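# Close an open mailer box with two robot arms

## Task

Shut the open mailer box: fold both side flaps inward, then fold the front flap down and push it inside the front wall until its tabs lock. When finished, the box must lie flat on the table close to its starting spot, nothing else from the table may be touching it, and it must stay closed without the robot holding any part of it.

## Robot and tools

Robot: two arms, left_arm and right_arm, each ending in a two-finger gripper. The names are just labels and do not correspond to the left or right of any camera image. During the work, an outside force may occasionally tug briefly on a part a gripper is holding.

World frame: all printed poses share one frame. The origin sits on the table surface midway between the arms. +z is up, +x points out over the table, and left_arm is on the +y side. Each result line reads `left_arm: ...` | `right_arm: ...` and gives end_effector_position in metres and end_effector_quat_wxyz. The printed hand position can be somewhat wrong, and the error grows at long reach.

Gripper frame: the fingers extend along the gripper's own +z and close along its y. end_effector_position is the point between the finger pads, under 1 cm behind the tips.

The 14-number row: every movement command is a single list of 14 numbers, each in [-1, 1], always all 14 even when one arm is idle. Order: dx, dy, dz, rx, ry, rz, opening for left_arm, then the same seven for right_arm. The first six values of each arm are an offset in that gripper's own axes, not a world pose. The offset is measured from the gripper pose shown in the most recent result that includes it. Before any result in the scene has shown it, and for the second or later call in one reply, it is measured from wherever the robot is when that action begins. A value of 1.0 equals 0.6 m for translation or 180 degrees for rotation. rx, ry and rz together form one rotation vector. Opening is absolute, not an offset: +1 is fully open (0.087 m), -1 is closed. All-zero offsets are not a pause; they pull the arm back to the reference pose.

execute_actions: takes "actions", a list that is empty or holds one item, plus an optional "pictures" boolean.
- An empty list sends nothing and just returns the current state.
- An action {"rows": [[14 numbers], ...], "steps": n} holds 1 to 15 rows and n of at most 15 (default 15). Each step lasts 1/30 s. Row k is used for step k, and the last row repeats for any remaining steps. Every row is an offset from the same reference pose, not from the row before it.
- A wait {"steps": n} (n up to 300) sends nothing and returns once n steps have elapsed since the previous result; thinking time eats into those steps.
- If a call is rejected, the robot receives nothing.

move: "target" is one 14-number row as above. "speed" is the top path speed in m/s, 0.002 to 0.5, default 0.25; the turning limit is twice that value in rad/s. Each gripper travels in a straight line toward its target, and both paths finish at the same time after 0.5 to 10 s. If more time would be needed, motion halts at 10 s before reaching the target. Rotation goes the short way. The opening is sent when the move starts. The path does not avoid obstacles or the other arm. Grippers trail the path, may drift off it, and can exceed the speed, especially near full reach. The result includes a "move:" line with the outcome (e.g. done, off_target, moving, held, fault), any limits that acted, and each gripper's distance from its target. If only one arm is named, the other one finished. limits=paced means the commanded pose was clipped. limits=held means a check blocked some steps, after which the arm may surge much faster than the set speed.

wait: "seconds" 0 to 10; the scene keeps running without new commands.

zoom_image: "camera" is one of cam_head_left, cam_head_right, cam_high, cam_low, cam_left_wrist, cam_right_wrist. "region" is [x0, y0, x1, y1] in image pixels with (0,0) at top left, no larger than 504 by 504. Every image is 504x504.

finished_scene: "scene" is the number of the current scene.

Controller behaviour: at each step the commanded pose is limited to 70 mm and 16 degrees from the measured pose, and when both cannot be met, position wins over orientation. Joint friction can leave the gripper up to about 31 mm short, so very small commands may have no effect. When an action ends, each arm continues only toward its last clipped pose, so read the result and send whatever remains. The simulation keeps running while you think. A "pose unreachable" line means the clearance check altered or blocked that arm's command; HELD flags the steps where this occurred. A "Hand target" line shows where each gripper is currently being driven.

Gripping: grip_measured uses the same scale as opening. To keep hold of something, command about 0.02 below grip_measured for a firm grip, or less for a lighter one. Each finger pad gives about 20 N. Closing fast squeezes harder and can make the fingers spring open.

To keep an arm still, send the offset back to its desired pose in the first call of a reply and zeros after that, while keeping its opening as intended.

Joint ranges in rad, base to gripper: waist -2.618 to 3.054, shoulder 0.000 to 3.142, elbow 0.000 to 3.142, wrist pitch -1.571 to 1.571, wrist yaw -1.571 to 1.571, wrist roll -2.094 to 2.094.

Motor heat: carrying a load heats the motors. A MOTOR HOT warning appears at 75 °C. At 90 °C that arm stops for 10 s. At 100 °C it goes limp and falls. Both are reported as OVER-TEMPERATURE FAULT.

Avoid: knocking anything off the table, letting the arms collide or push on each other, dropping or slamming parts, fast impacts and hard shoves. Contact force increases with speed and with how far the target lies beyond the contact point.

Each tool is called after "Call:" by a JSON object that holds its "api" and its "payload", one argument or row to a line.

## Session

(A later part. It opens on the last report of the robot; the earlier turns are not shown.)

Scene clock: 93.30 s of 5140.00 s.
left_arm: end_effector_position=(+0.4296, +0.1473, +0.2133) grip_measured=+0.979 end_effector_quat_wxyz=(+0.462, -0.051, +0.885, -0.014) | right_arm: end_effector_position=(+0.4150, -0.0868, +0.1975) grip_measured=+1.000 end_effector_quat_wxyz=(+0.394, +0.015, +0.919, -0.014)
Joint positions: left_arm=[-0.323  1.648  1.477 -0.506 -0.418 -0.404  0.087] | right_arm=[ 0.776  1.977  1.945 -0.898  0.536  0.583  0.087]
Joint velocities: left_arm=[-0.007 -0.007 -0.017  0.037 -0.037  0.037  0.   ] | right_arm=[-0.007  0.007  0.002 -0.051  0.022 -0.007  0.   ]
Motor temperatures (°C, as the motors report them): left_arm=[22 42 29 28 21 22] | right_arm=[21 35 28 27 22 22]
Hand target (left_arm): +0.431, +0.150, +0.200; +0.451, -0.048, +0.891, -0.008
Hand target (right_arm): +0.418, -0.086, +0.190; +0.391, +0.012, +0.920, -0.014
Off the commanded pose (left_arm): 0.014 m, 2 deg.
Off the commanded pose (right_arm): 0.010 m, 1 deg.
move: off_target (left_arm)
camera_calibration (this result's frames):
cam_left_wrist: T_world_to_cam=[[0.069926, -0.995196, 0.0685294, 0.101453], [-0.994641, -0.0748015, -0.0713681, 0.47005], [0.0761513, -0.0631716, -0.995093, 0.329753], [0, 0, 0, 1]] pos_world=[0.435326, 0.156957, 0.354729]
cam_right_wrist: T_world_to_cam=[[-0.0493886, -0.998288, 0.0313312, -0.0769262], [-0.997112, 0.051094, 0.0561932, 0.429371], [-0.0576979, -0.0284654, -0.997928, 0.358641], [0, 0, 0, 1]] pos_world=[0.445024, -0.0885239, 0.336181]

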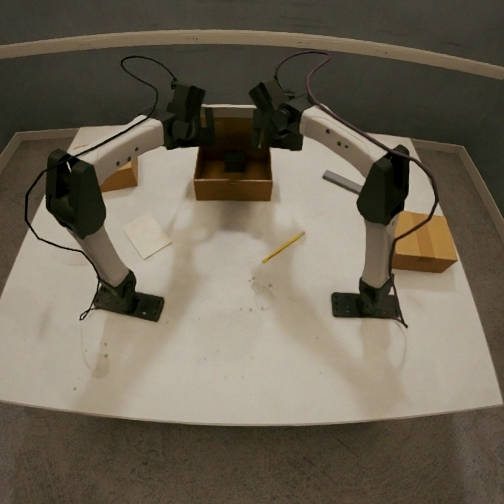

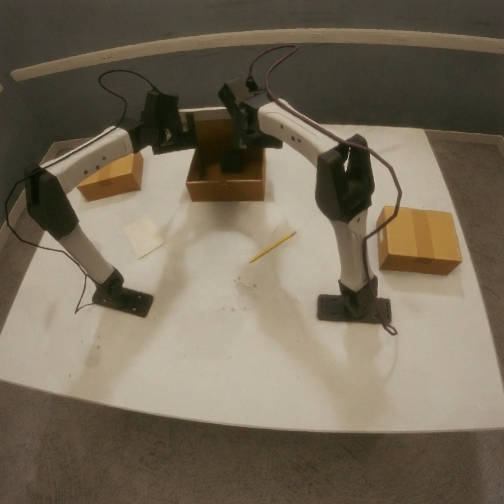

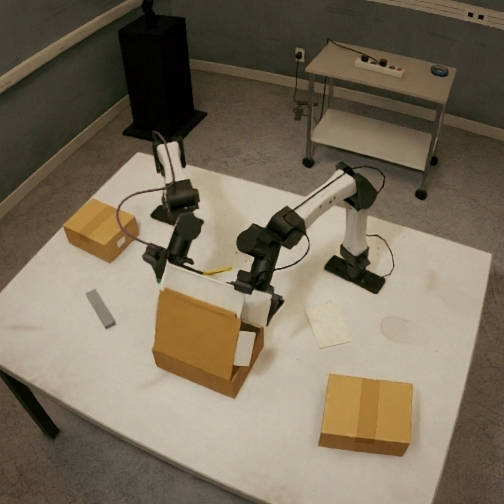

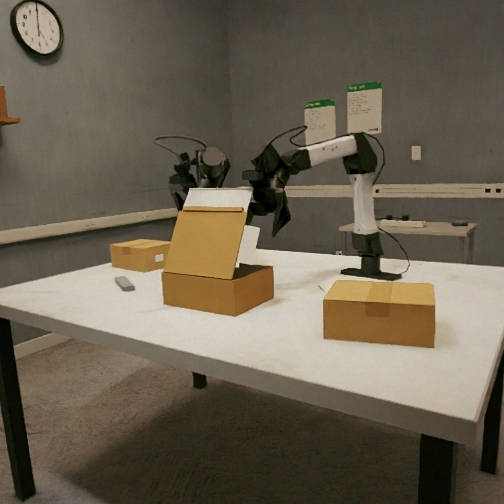

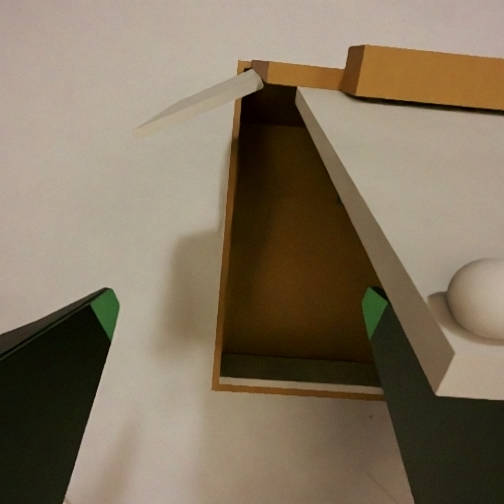

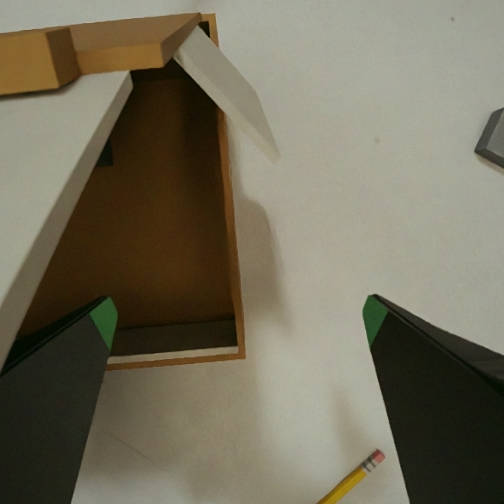

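Call:
{"api": "move", "payload": {
  "target": [0.09,0.035,-0.03,0,-0.18,0,1, 0.07,0,-0.03,0,-0.2,0,1],
  "speed": 0.08
}}

Scene clock: 99.77 s of 5140.00 s.
left_arm: end_effector_position=(+0.3869, +0.1617, +0.1935) grip_measured=+0.979 end_effector_quat_wxyz=(+0.699, -0.065, +0.712, -0.004) | right_arm: end_effector_position=(+0.3783, -0.0838, +0.1739) grip_measured=+1.000 end_effector_quat_wxyz=(+0.654, +0.007, +0.756, -0.025)
Joint positions: left_arm=[-0.484  1.411  0.615  0.766 -0.736 -0.117  0.087] | right_arm=[0.994 1.698 0.98  0.457 0.981 0.189 0.087]
Joint velocities: left_arm=[-0.012  0.017 -0.017  0.081 -0.007 -0.022 -0.   ] | right_arm=[ 0.007 -0.012 -0.002 -0.022 -0.022  0.022  0.   ]
Motor temperatures (°C, as the motors report them): left_arm=[22 41 29 29 21 22] | right_arm=[21 35 28 27 22 22]
Hand target (left_arm): +0.383, +0.161, +0.179; +0.691, -0.054, +0.721, +0.004
Hand target (right_arm): +0.375, -0.085, +0.178; +0.660, +0.009, +0.751, -0.022
Off the commanded pose (left_arm): 0.016 m, 2 deg.
Off the commanded pose (right_arm): 0.008 m, 1 deg.
move: off_target (left_arm)
camera_calibration (this result's frames):
cam_left_wrist: T_world_to_cam=[[0.0816387, -0.992659, 0.0892355, 0.111095], [-0.782576, -0.119289, -0.611019, 0.456786], [0.617179, -0.0199508, -0.78657, 0.0575154], [0, 0, 0, 1]] pos_world=[0.312903, 0.165916, 0.314431]
cam_right_wrist: T_world_to_cam=[[-0.0629309, -0.997306, 0.0377004, -0.0708837], [-0.846214, 0.0332936, -0.531802, 0.437648], [0.529114, -0.0653694, -0.846029, 0.0815585], [0, 0, 0, 1]] pos_world=[0.322729, -0.0799321, 0.304415]

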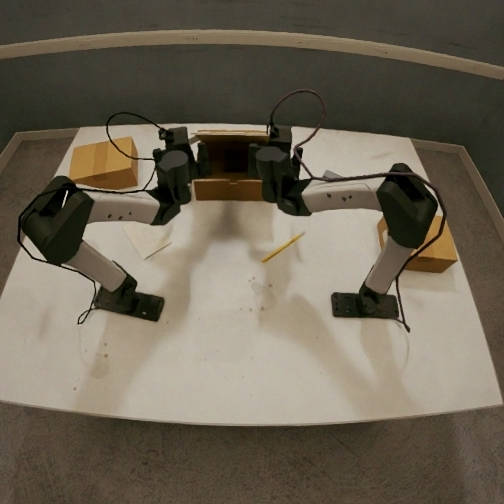

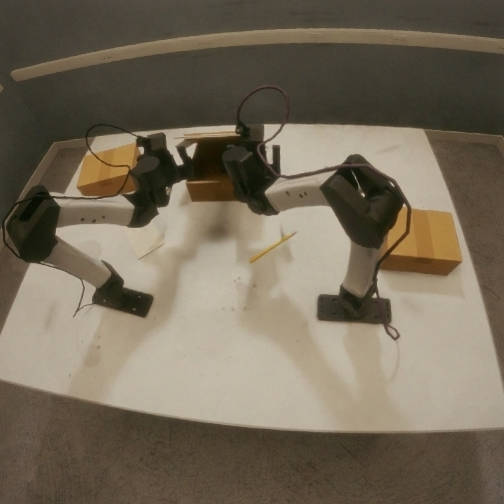

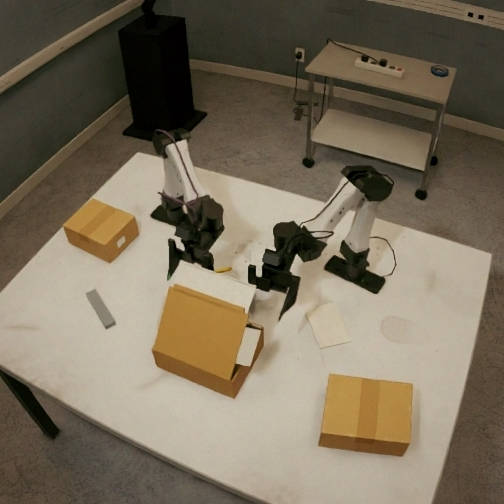

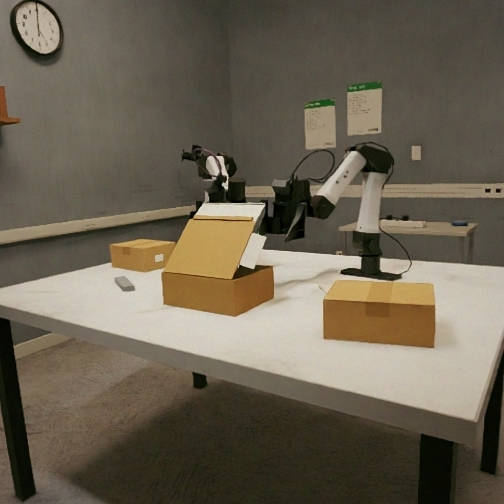

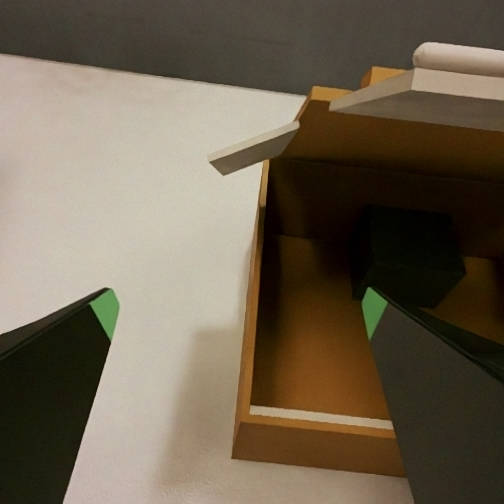

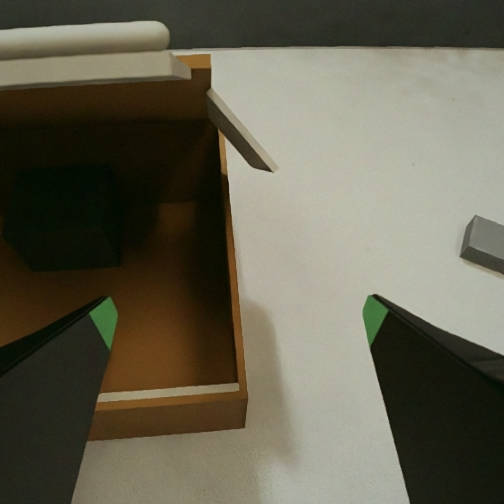

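Call:
{"api": "move", "payload": {
  "target": [0.085,0,0.14,0,0,0,1, 0.015,0,0.15,0,0,0,1],
  "speed": 0.06
}}

Scene clock: 103.23 s of 5140.00 s.
left_arm: end_effector_position=(+0.4649, +0.1620, +0.1440) grip_measured=+0.979 end_effector_quat_wxyz=(+0.702, -0.066, +0.709, -0.008) | right_arm: end_effector_position=(+0.4577, -0.0926, +0.1457) grip_measured=+1.000 end_effector_quat_wxyz=(+0.644, +0.003, +0.764, -0.033)
Joint positions: left_arm=[-0.338  1.805  0.762  1.027 -0.587 -0.113  0.087] | right_arm=[0.817 1.911 1.136 0.529 0.812 0.134 0.087]
Joint velocities: left_arm=[-0.007  0.002  0.012 -0.022  0.051 -0.037  0.   ] | right_arm=[-0.002  0.007  0.017  0.066  0.007 -0.037  0.   ]
Motor temperatures (°C, as the motors report them): left_arm=[22 40 29 29 21 22] | right_arm=[21 35 28 28 22 22]
Hand target (left_arm): +0.470, +0.164, +0.140; +0.700, -0.063, +0.711, -0.003
Hand target (right_arm): +0.465, -0.088, +0.153; +0.654, +0.007, +0.756, -0.025
Off the commanded pose (left_arm): 0.006 m, 1 deg.
Off the commanded pose (right_arm): 0.011 m, 2 deg.
move: off_target (right_arm)
camera_calibration (this result's frames):
cam_left_wrist: T_world_to_cam=[[0.0769283, -0.99237, 0.0963562, 0.11063], [-0.777174, -0.120223, -0.617695, 0.486211], [0.624566, -0.0273674, -0.780493, -0.0326512], [0, 0, 0, 1]] pos_world=[0.389753, 0.167345, 0.264186]
cam_right_wrist: T_world_to_cam=[[-0.0664967, -0.996284, 0.0547428, -0.0743574], [-0.859004, 0.0292487, -0.511133, 0.492591], [0.507632, -0.081013, -0.857756, 0.0251333], [0, 0, 0, 1]] pos_world=[0.405435, -0.0864526, 0.277409]

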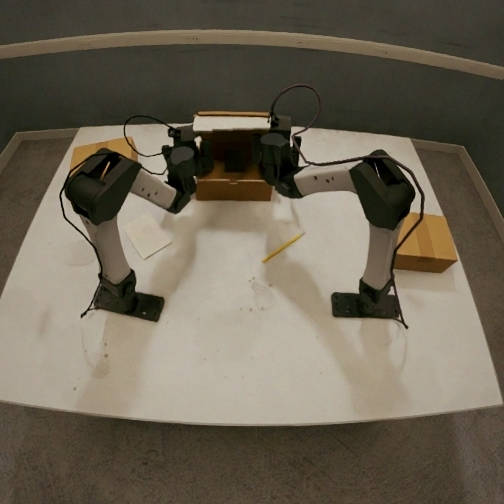

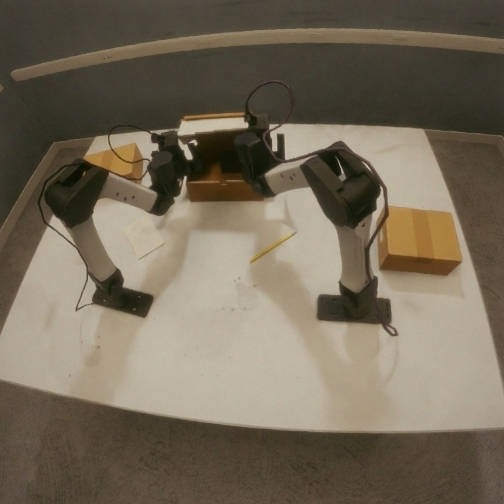

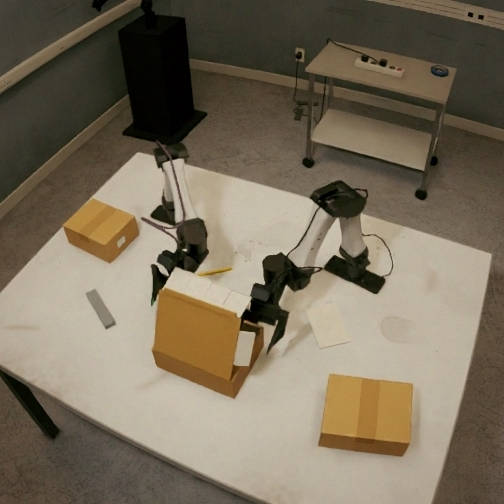

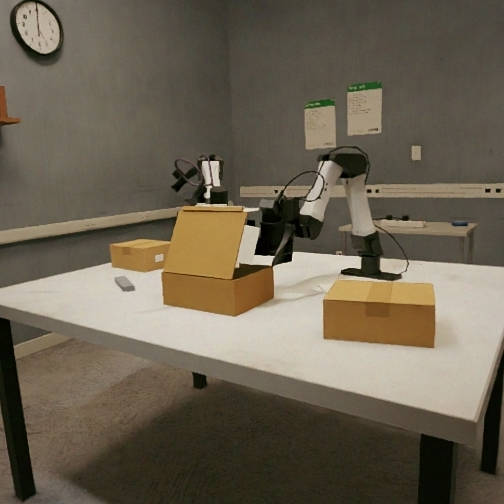

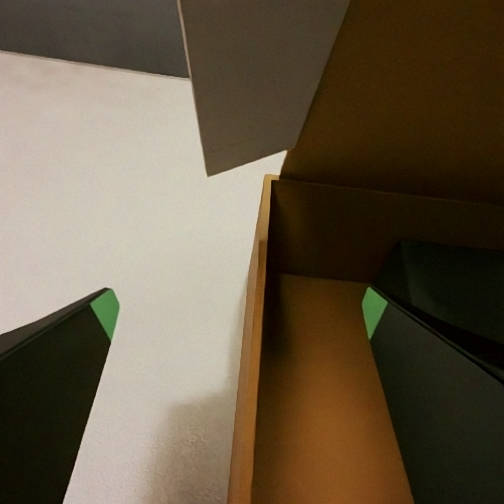

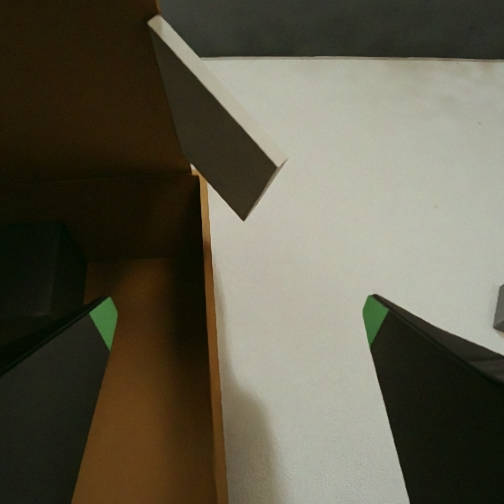

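Call:
{"api": "move", "payload": {
  "target": [-0.05,0,0.065,0,0,0,1, -0.06,0,0.07,0,0,0,1],
  "speed": 0.05
}}

Scene clock: 108.93 s of 5140.00 s.
left_arm: end_effector_position=(+0.4995, +0.1670, +0.1820) grip_measured=+0.979 end_effector_quat_wxyz=(+0.712, -0.070, +0.698, -0.016) | right_arm: end_effector_position=(+0.4996, -0.0948, +0.1741) grip_measured=+1.000 end_effector_quat_wxyz=(+0.646, +0.007, +0.763, -0.030)
Joint positions: left_arm=[-0.278  1.805  0.923  0.899 -0.523 -0.113  0.087] | right_arm=[0.744 1.964 1.33  0.408 0.742 0.117 0.087]
Joint velocities: left_arm=[ 0.002 -0.007 -0.002  0.066  0.037 -0.051  0.001] | right_arm=[ 0.027  0.012 -0.017  0.066 -0.037 -0.066  0.   ]
Motor temperatures (°C, as the motors report them): left_arm=[22 39 29 29 21 22] | right_arm=[21 34 29 28 22 22]
Hand target (left_arm): +0.503, +0.169, +0.173; +0.703, -0.065, +0.708, -0.008
Hand target (right_arm): +0.505, -0.094, +0.174; +0.645, +0.004, +0.764, -0.033
Off the commanded pose (left_arm): 0.010 m, 2 deg.
Off the commanded pose (right_arm): 0.006 m, 1 deg.
After step 90, 1.07 s passed at rest.
move: done
camera_calibration (this result's frames):
cam_left_wrist: T_world_to_cam=[[0.0707573, -0.990984, 0.113769, 0.10892], [-0.758804, -0.127507, -0.638717, 0.533026], [0.647465, -0.0411346, -0.760984, -0.0371214], [0, 0, 0, 1]] pos_world=[0.42079, 0.174375, 0.299812]
cam_right_wrist: T_world_to_cam=[[-0.0689392, -0.996604, 0.0450411, -0.0724687], [-0.857413, 0.0361097, -0.513361, 0.543394], [0.509991, -0.0740095, -0.85699, 0.0274541], [0, 0, 0, 1]] pos_world=[0.446915, -0.0898124, 0.305749]

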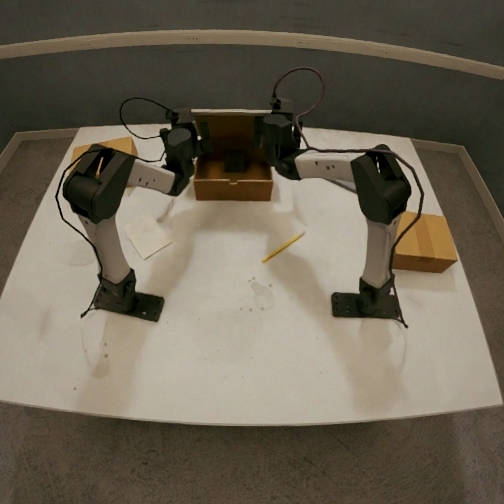

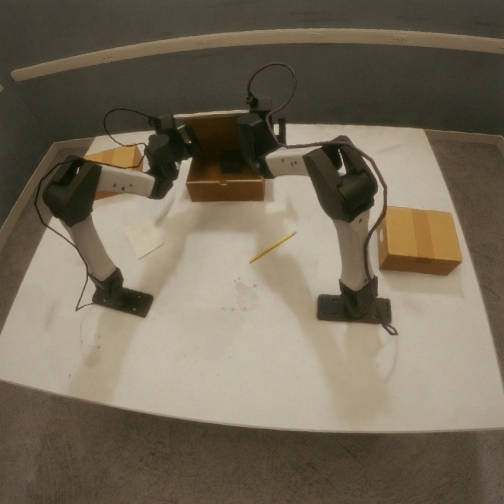

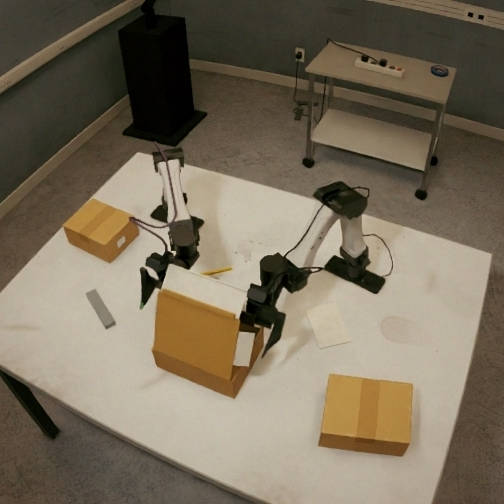

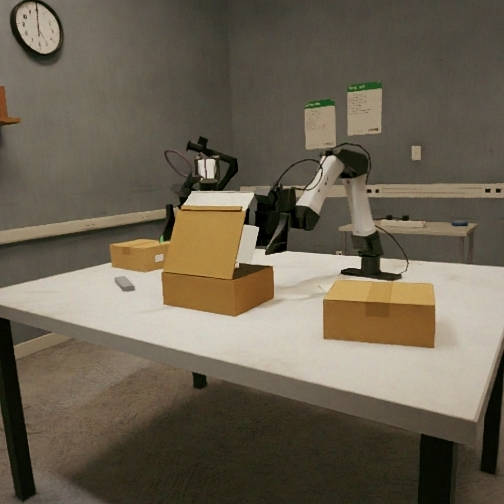

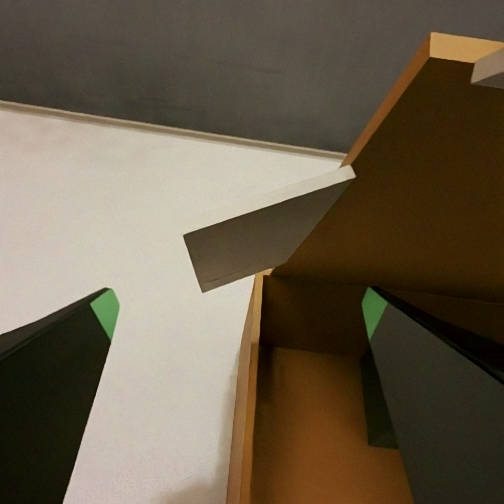

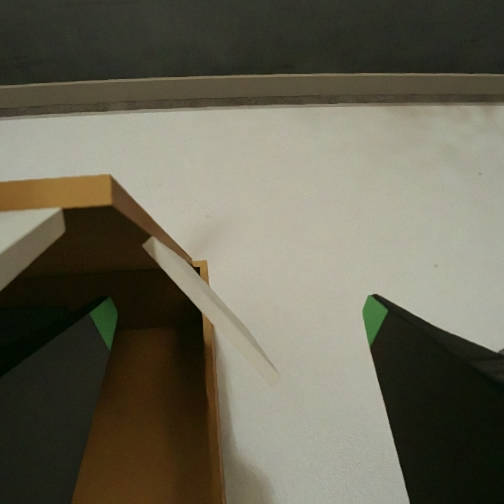

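Call:
{"api": "move", "payload": {
  "target": [0.01,0,0.055,0,0,0,1, 0,0,0.01,0,0,0,1],
  "speed": 0.05
}}

Call:
{"api": "move", "payload": {
  "target": [0,-0.045,0,0,0,0,0.3, 0,0.04,0,0,0,0,0.3],
  "speed": 0.04
}}

Call:
{"api": "move", "payload": {
  "target": [0,0,0,0,0,0,-0.95, 0,0,0,0,0,0,-0.95],
  "speed": 0.04
}}

Scene clock: 112.33 s of 5140.00 s.
left_arm: end_effector_position=(+0.5272, +0.1671, +0.1818) grip_measured=+0.979 end_effector_quat_wxyz=(+0.717, -0.071, +0.694, -0.019) | right_arm: end_effector_position=(+0.4995, -0.0946, +0.1740) grip_measured=+1.000 end_effector_quat_wxyz=(+0.645, +0.007, +0.763, -0.029)
Joint positions: left_arm=[-0.246  1.893  1.025  0.898 -0.488 -0.113  0.087] | right_arm=[0.744 1.964 1.33  0.408 0.741 0.117 0.087]
Joint velocities: left_arm=[-0.007 -0.002 -0.007 -0.066 -0.022  0.007 -0.   ] | right_arm=[-0.002  0.012 -0.002 -0.139 -0.066 -0.081  0.   ]
Motor temperatures (°C, as the motors report them): left_arm=[22 38 30 30 21 22] | right_arm=[21 34 29 28 22 22]
Hand target (left_arm): +0.532, +0.169, +0.176; +0.713, -0.069, +0.698, -0.016
Hand target (right_arm): +0.505, -0.095, +0.173; +0.646, +0.008, +0.763, -0.030
Off the commanded pose (left_arm): 0.008 m, 1 deg.
Off the commanded pose (right_arm): 0.006 m, 0 deg.
move: done
camera_calibration (this result's frames):
cam_left_wrist: T_world_to_cam=[[0.0670016, -0.990564, 0.119558, 0.107969], [-0.750839, -0.128971, -0.647771, 0.55163], [0.657078, -0.0463673, -0.752395, -0.0609218], [0, 0, 0, 1]] pos_world=[0.446982, 0.17527, 0.298584]
cam_right_wrist: T_world_to_cam=[[-0.067434, -0.996706, 0.0450601, -0.0729872], [-0.857728, 0.0348425, -0.512921, 0.543267], [0.509662, -0.0732376, -0.857252, 0.0276713], [0, 0, 0, 1]] pos_world=[0.446951, -0.089649, 0.305663]

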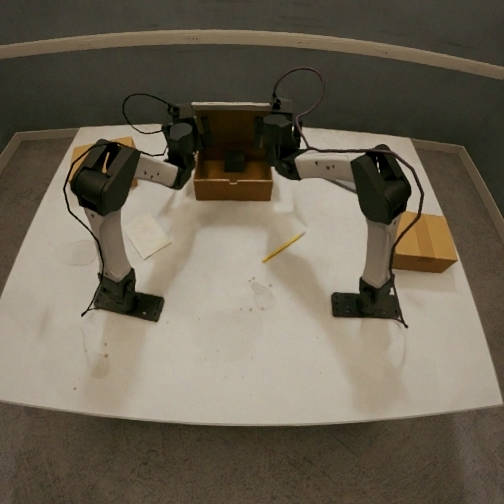

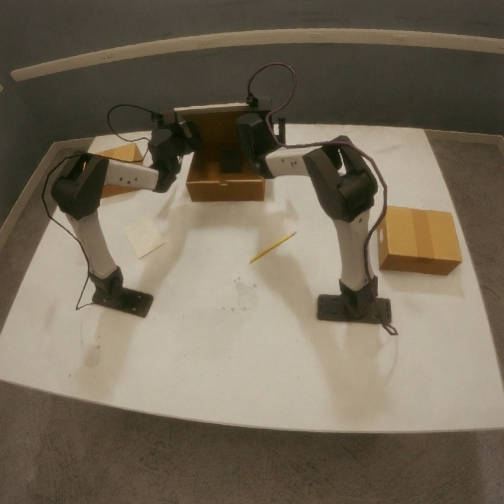

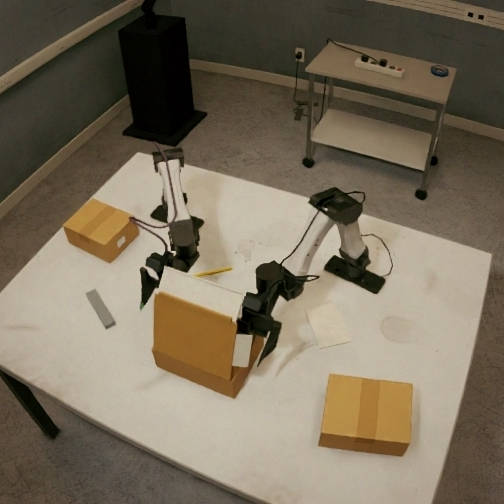

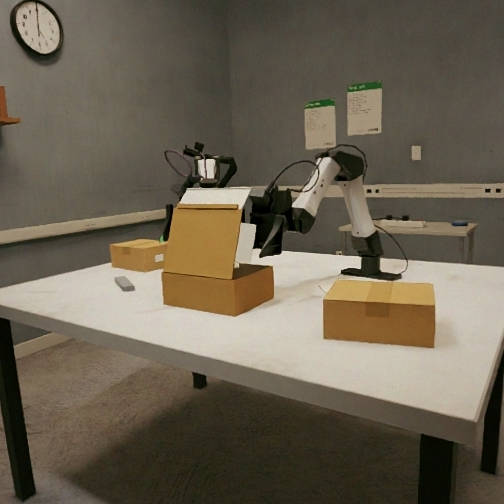

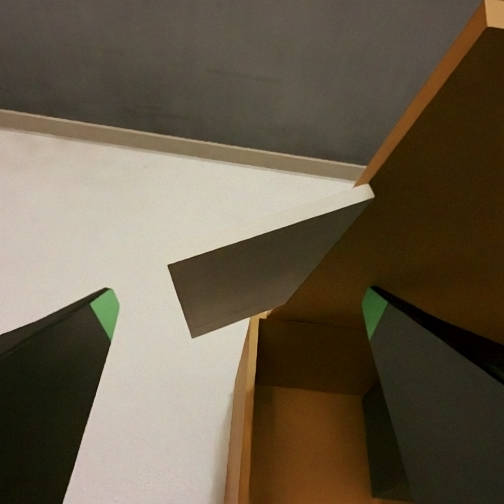

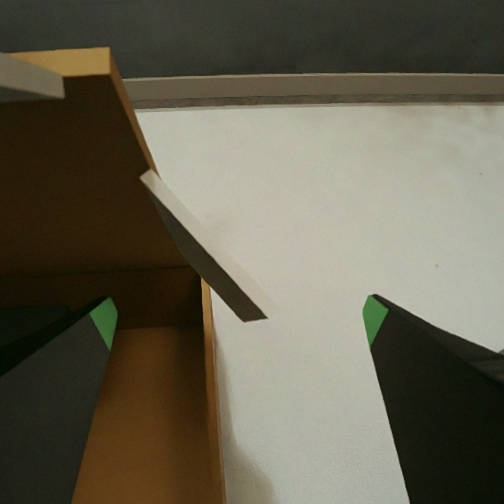

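Scene clock: 113.27 s of 5140.00 s.
left_arm: end_effector_position=(+0.5283, +0.1618, +0.1904) grip_measured=+0.300 end_effector_quat_wxyz=(+0.722, -0.099, +0.685, -0.010) | right_arm: end_effector_position=(+0.5038, -0.0873, +0.1756) grip_measured=+0.300 end_effector_quat_wxyz=(+0.649, +0.025, +0.760, -0.036)
Joint positions: left_arm=[-0.277  1.904  1.065  0.889 -0.574 -0.131  0.057] | right_arm=[0.76  2.003 1.387 0.393 0.792 0.138 0.057]
Joint velocities: left_arm=[ 0.007 -0.002 -0.007  0.007  0.022 -0.022 -0.   ] | right_arm=[-0.007 -0.007  0.002 -0.022  0.037  0.037  0.   ]
Motor temperatures (°C, as the motors report them): left_arm=[22 38 30 30 21 22] | right_arm=[21 34 29 28 22 22]
Hand target (left_arm): +0.528, +0.141, +0.186; +0.717, -0.071, +0.694, -0.020
Hand target (right_arm): +0.501, -0.071, +0.174; +0.646, +0.007, +0.763, -0.029
Off the commanded pose (left_arm): 0.022 m, 4 deg.
Off the commanded pose (right_arm): 0.017 m, 2 deg.
move: off_target (left_arm, right_arm)
camera_calibration (this result's frames):
cam_left_wrist: T_world_to_cam=[[0.11787, -0.981708, 0.14952, 0.0675699], [-0.731409, -0.187671, -0.655607, 0.558115], [0.671675, -0.0320837, -0.740151, -0.0678391], [0, 0, 0, 1]] pos_world=[0.445812, 0.168899, 0.30559]
cam_right_wrist: T_world_to_cam=[[-0.104727, -0.994003, 0.0314781, -0.0440792], [-0.850258, 0.0730751, -0.521269, 0.54855], [0.515842, -0.0813557, -0.852812, 0.0227505], [0, 0, 0, 1]] pos_world=[0.450058, -0.0820494, 0.306732]

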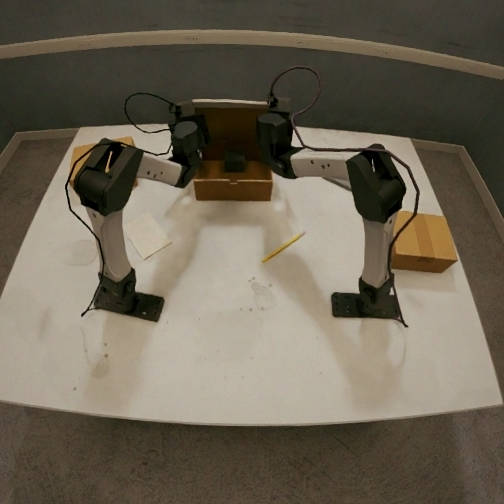

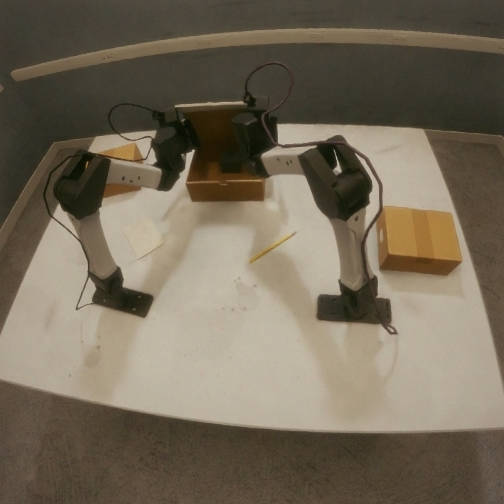

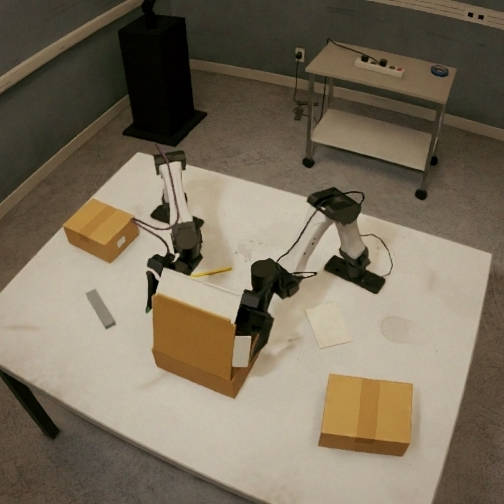

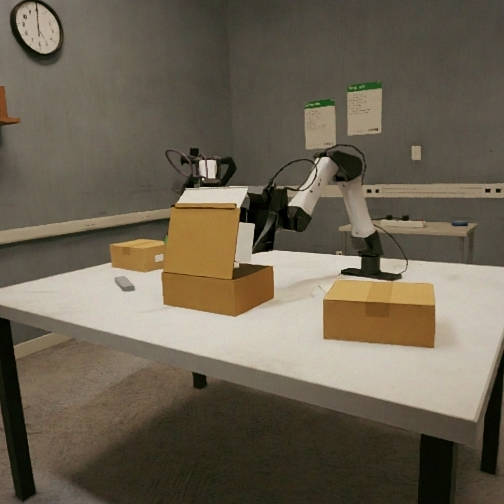

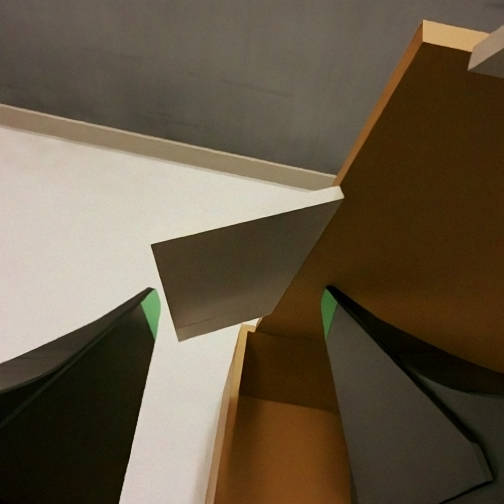

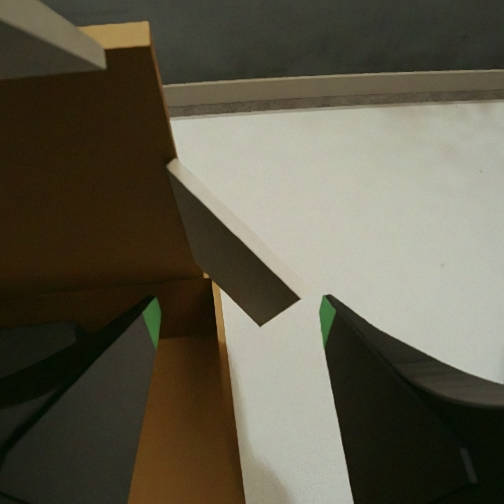

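Scene clock: 113.77 s of 5140.00 s.
left_arm: end_effector_position=(+0.5282, +0.1614, +0.1918) grip_measured=-0.913 end_effector_quat_wxyz=(+0.723, -0.098, +0.684, -0.011) | right_arm: end_effector_position=(+0.5045, -0.0899, +0.1757) grip_measured=-0.950 end_effector_quat_wxyz=(+0.649, +0.029, +0.759, -0.040)
Joint positions: left_arm=[-0.277  1.902  1.065  0.891 -0.572 -0.128  0.004] | right_arm=[0.757 2.003 1.387 0.393 0.8   0.14  0.002]
Joint velocities: left_arm=[-0.002 -0.002  0.017 -0.139 -0.022  0.007 -0.   ] | right_arm=[-0.017  0.002 -0.002  0.037 -0.022 -0.022 -0.   ]
Motor temperatures (°C, as the motors report them): left_arm=[22 38 30 30 21 22] | right_arm=[21 34 29 28 22 22]
Hand target (left_arm): +0.528, +0.162, +0.190; +0.722, -0.100, +0.685, -0.010
Hand target (right_arm): +0.504, -0.087, +0.176; +0.649, +0.025, +0.760, -0.036
Off the commanded pose (left_arm): 0.001 m, 0 deg.
Off the commanded pose (right_arm): 0.003 m, 1 deg.
move: done
camera_calibration (this result's frames):
cam_left_wrist: T_world_to_cam=[[0.115293, -0.982178, 0.148438, 0.0686542], [-0.729779, -0.185131, -0.658141, 0.558098], [0.673892, -0.0324477, -0.738117, -0.0682244], [0, 0, 0, 1]] pos_world=[0.445348, 0.168538, 0.306758]
cam_right_wrist: T_world_to_cam=[[-0.115096, -0.99287, 0.0310248, -0.0411784], [-0.84893, 0.0820963, -0.52209, 0.54965], [0.51582, -0.0864285, -0.852326, 0.0217849], [0, 0, 0, 1]] pos_world=[0.450638, -0.0841262, 0.306812]

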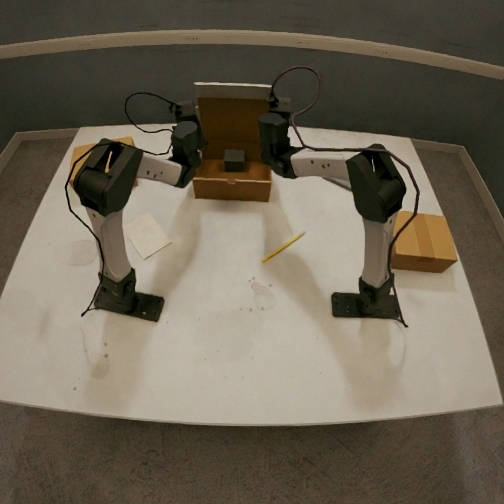

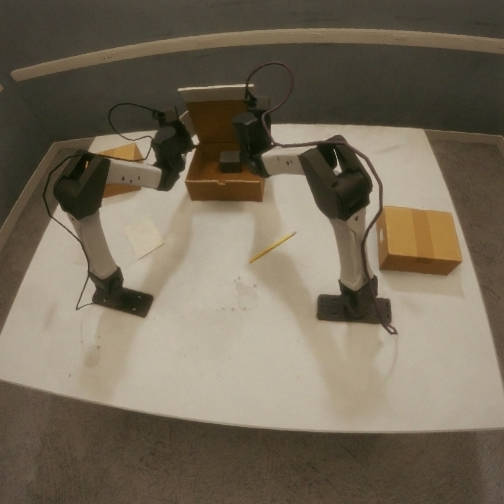

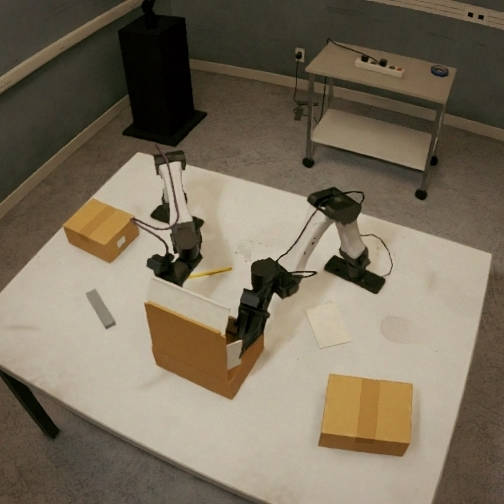

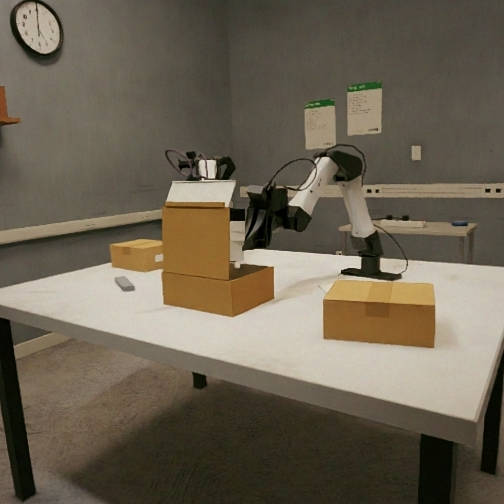

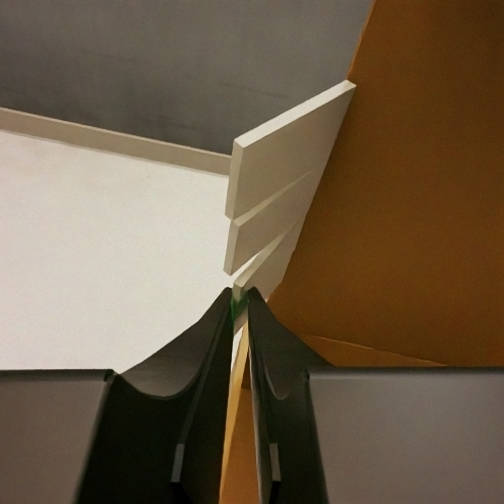

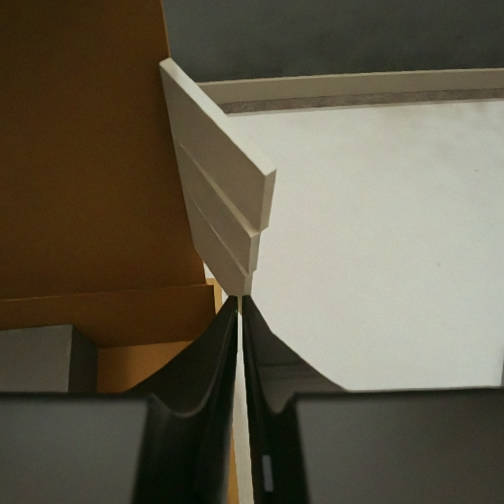

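Call:
{"api": "move", "payload": {
  "target": [0,0,0,0,0,0,-0.95, -0.06,-0.015,0,0,0,0,1],
  "speed": 0.05
}}

Call:
{"api": "move", "payload": {
  "target": [0,0,0,0,0,0,-0.95, -0.01,0,0.075,0,0,0,1],
  "speed": 0.05
}}

Scene clock: 123.60 s of 5140.00 s.
left_arm: end_effector_position=(+0.5282, +0.1614, +0.1919) grip_measured=-0.913 end_effector_quat_wxyz=(+0.723, -0.097, +0.684, -0.010) | right_arm: end_effector_position=(+0.5063, -0.0969, +0.1921) grip_measured=+1.000 end_effector_quat_wxyz=(+0.641, +0.025, +0.766, -0.046)
Joint positions: left_arm=[-0.277  1.902  1.065  0.891 -0.571 -0.125  0.004] | right_arm=[0.742 1.973 1.434 0.289 0.785 0.14  0.087]
Joint velocities: left_arm=[ 0.007  0.012 -0.012 -0.022  0.022 -0.051  0.   ] | right_arm=[ 0.012 -0.012  0.002  0.037  0.022  0.022  0.   ]
Motor temperatures (°C, as the motors report them): left_arm=[22 39 30 30 21 22] | right_arm=[21 35 30 28 22 22]
Hand target (left_arm): +0.528, +0.161, +0.192; +0.723, -0.098, +0.684, -0.011
Hand target (right_arm): +0.509, -0.099, +0.211; +0.649, +0.029, +0.759, -0.040
Off the commanded pose (left_arm): 0.000 m, 0 deg.
Off the commanded pose (right_arm): 0.020 m, 2 deg.
After step 90, 5.60 s passed at rest.
move: off_target (right_arm)
camera_calibration (this result's frames):
cam_left_wrist: T_world_to_cam=[[0.114307, -0.982722, 0.145572, 0.0697217], [-0.729975, -0.182477, -0.658665, 0.557916], [0.673848, -0.0309742, -0.738221, -0.0683781], [0, 0, 0, 1]] pos_world=[0.445372, 0.168206, 0.306852]
cam_right_wrist: T_world_to_cam=[[-0.115376, -0.992164, 0.0479399, -0.0515487], [-0.86026, 0.0756749, -0.504208, 0.562018], [0.49663, -0.0994145, -0.86225, 0.0446144], [0, 0, 0, 1]] pos_world=[0.455377, -0.0892401, 0.324314]

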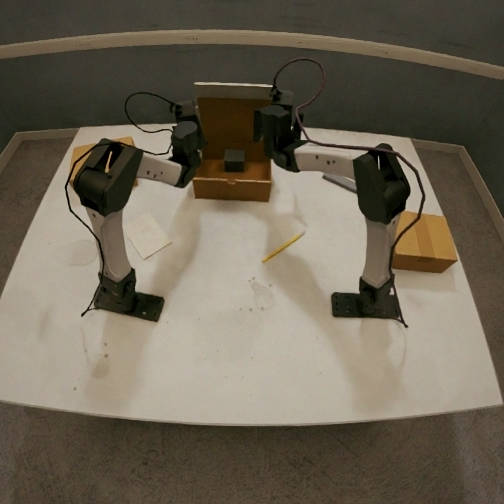

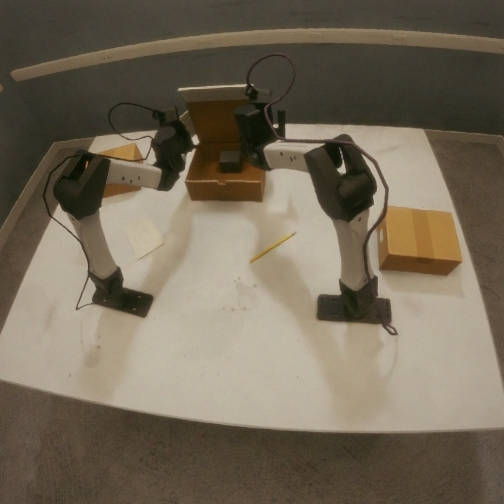

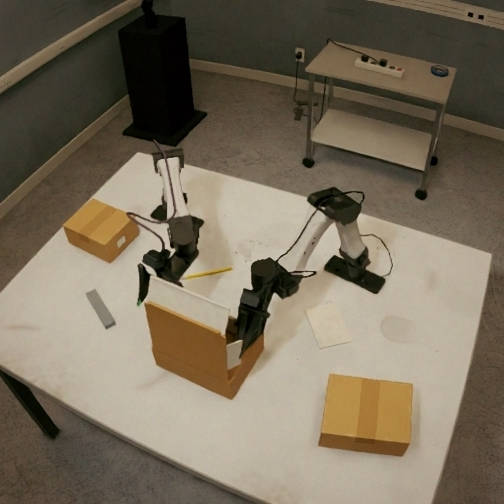

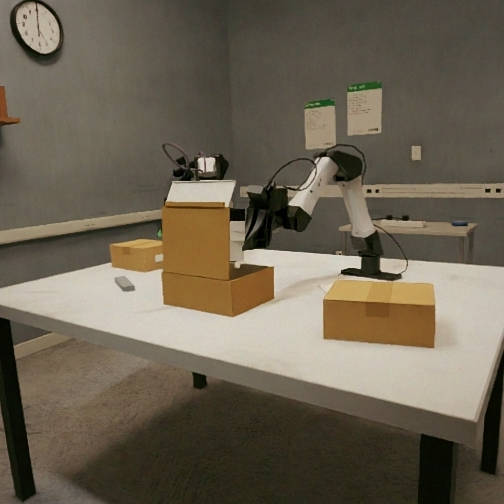

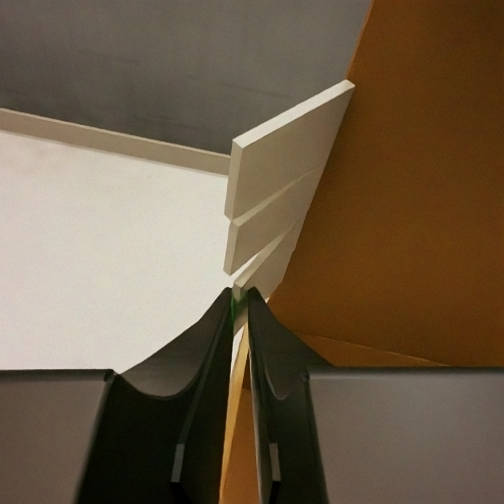

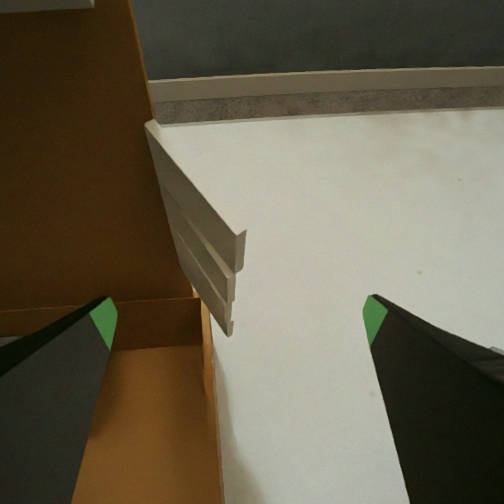

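Scene clock: 124.77 s of 5140.00 s.
left_arm: end_effector_position=(+0.5283, +0.1605, +0.1922) grip_measured=-0.924 end_effector_quat_wxyz=(+0.723, -0.094, +0.684, -0.011) | right_arm: end_effector_position=(+0.5442, -0.0997, +0.1916) grip_measured=+1.000 end_effector_quat_wxyz=(+0.642, +0.027, +0.765, -0.043)
Joint positions: left_arm=[-0.277  1.902  1.065  0.892 -0.566 -0.122  0.003] | right_arm=[0.685 2.076 1.578 0.264 0.728 0.126 0.087]
Joint velocities: left_arm=[ 0.002  0.002  0.017 -0.095 -0.007 -0.051 -0.   ] | right_arm=[ 0.002 -0.007  0.002 -0.007 -0.007 -0.007  0.   ]
Motor temperatures (°C, as the motors report them): left_arm=[22 39 30 30 21 22] | right_arm=[21 35 30 28 22 22]
Hand target (left_arm): +0.528, +0.161, +0.192; +0.723, -0.097, +0.684, -0.010
Hand target (right_arm): +0.551, -0.102, +0.191; +0.641, +0.025, +0.766, -0.045
Off the commanded pose (left_arm): 0.001 m, 0 deg.
Off the commanded pose (right_arm): 0.008 m, 0 deg.
move: done
camera_calibration (this result's frames):
cam_left_wrist: T_world_to_cam=[[0.109088, -0.983705, 0.142914, 0.0722889], [-0.730394, -0.176844, -0.659736, 0.557539], [0.674259, -0.0324143, -0.737783, -0.0683466], [0, 0, 0, 1]] pos_world=[0.445421, 0.167493, 0.307073]
cam_right_wrist: T_world_to_cam=[[-0.11547, -0.99248, 0.0406159, -0.048474], [-0.85875, 0.079194, -0.506237, 0.594496], [0.499214, -0.093334, -0.861437, 0.0241595], [0, 0, 0, 1]] pos_world=[0.492866, -0.0929351, 0.323737]

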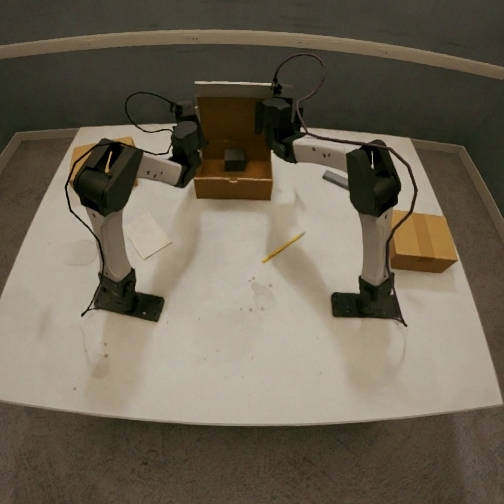

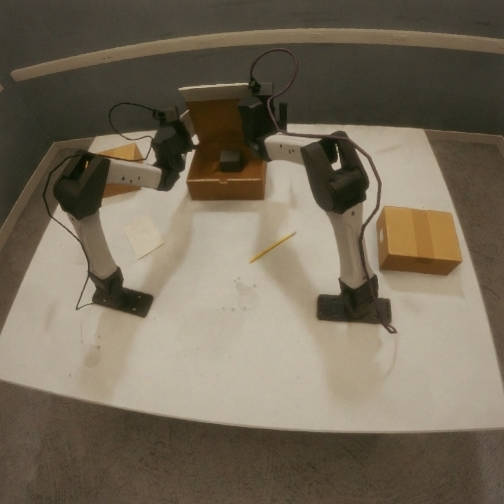

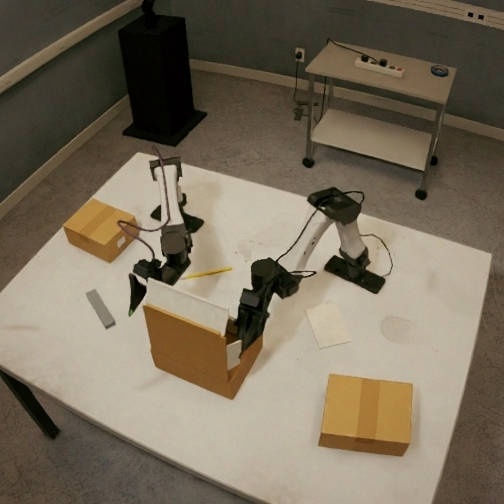

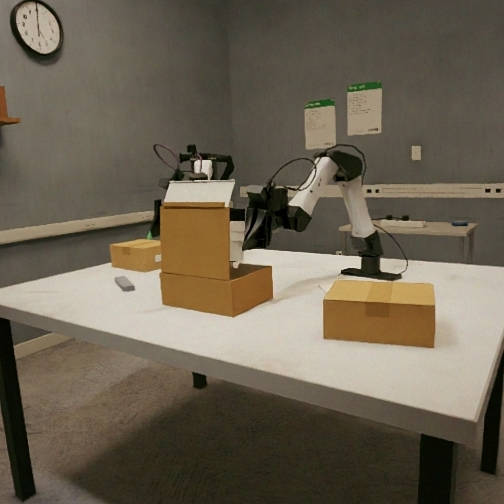

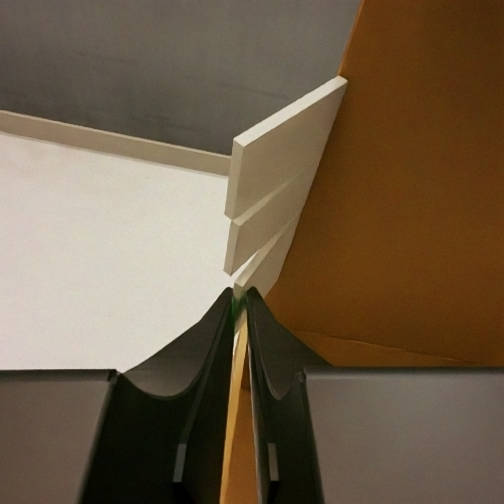

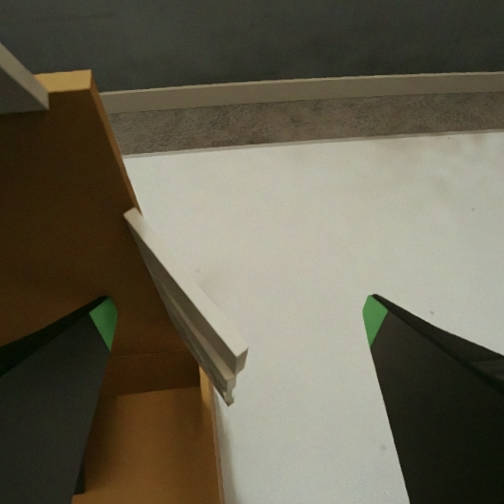

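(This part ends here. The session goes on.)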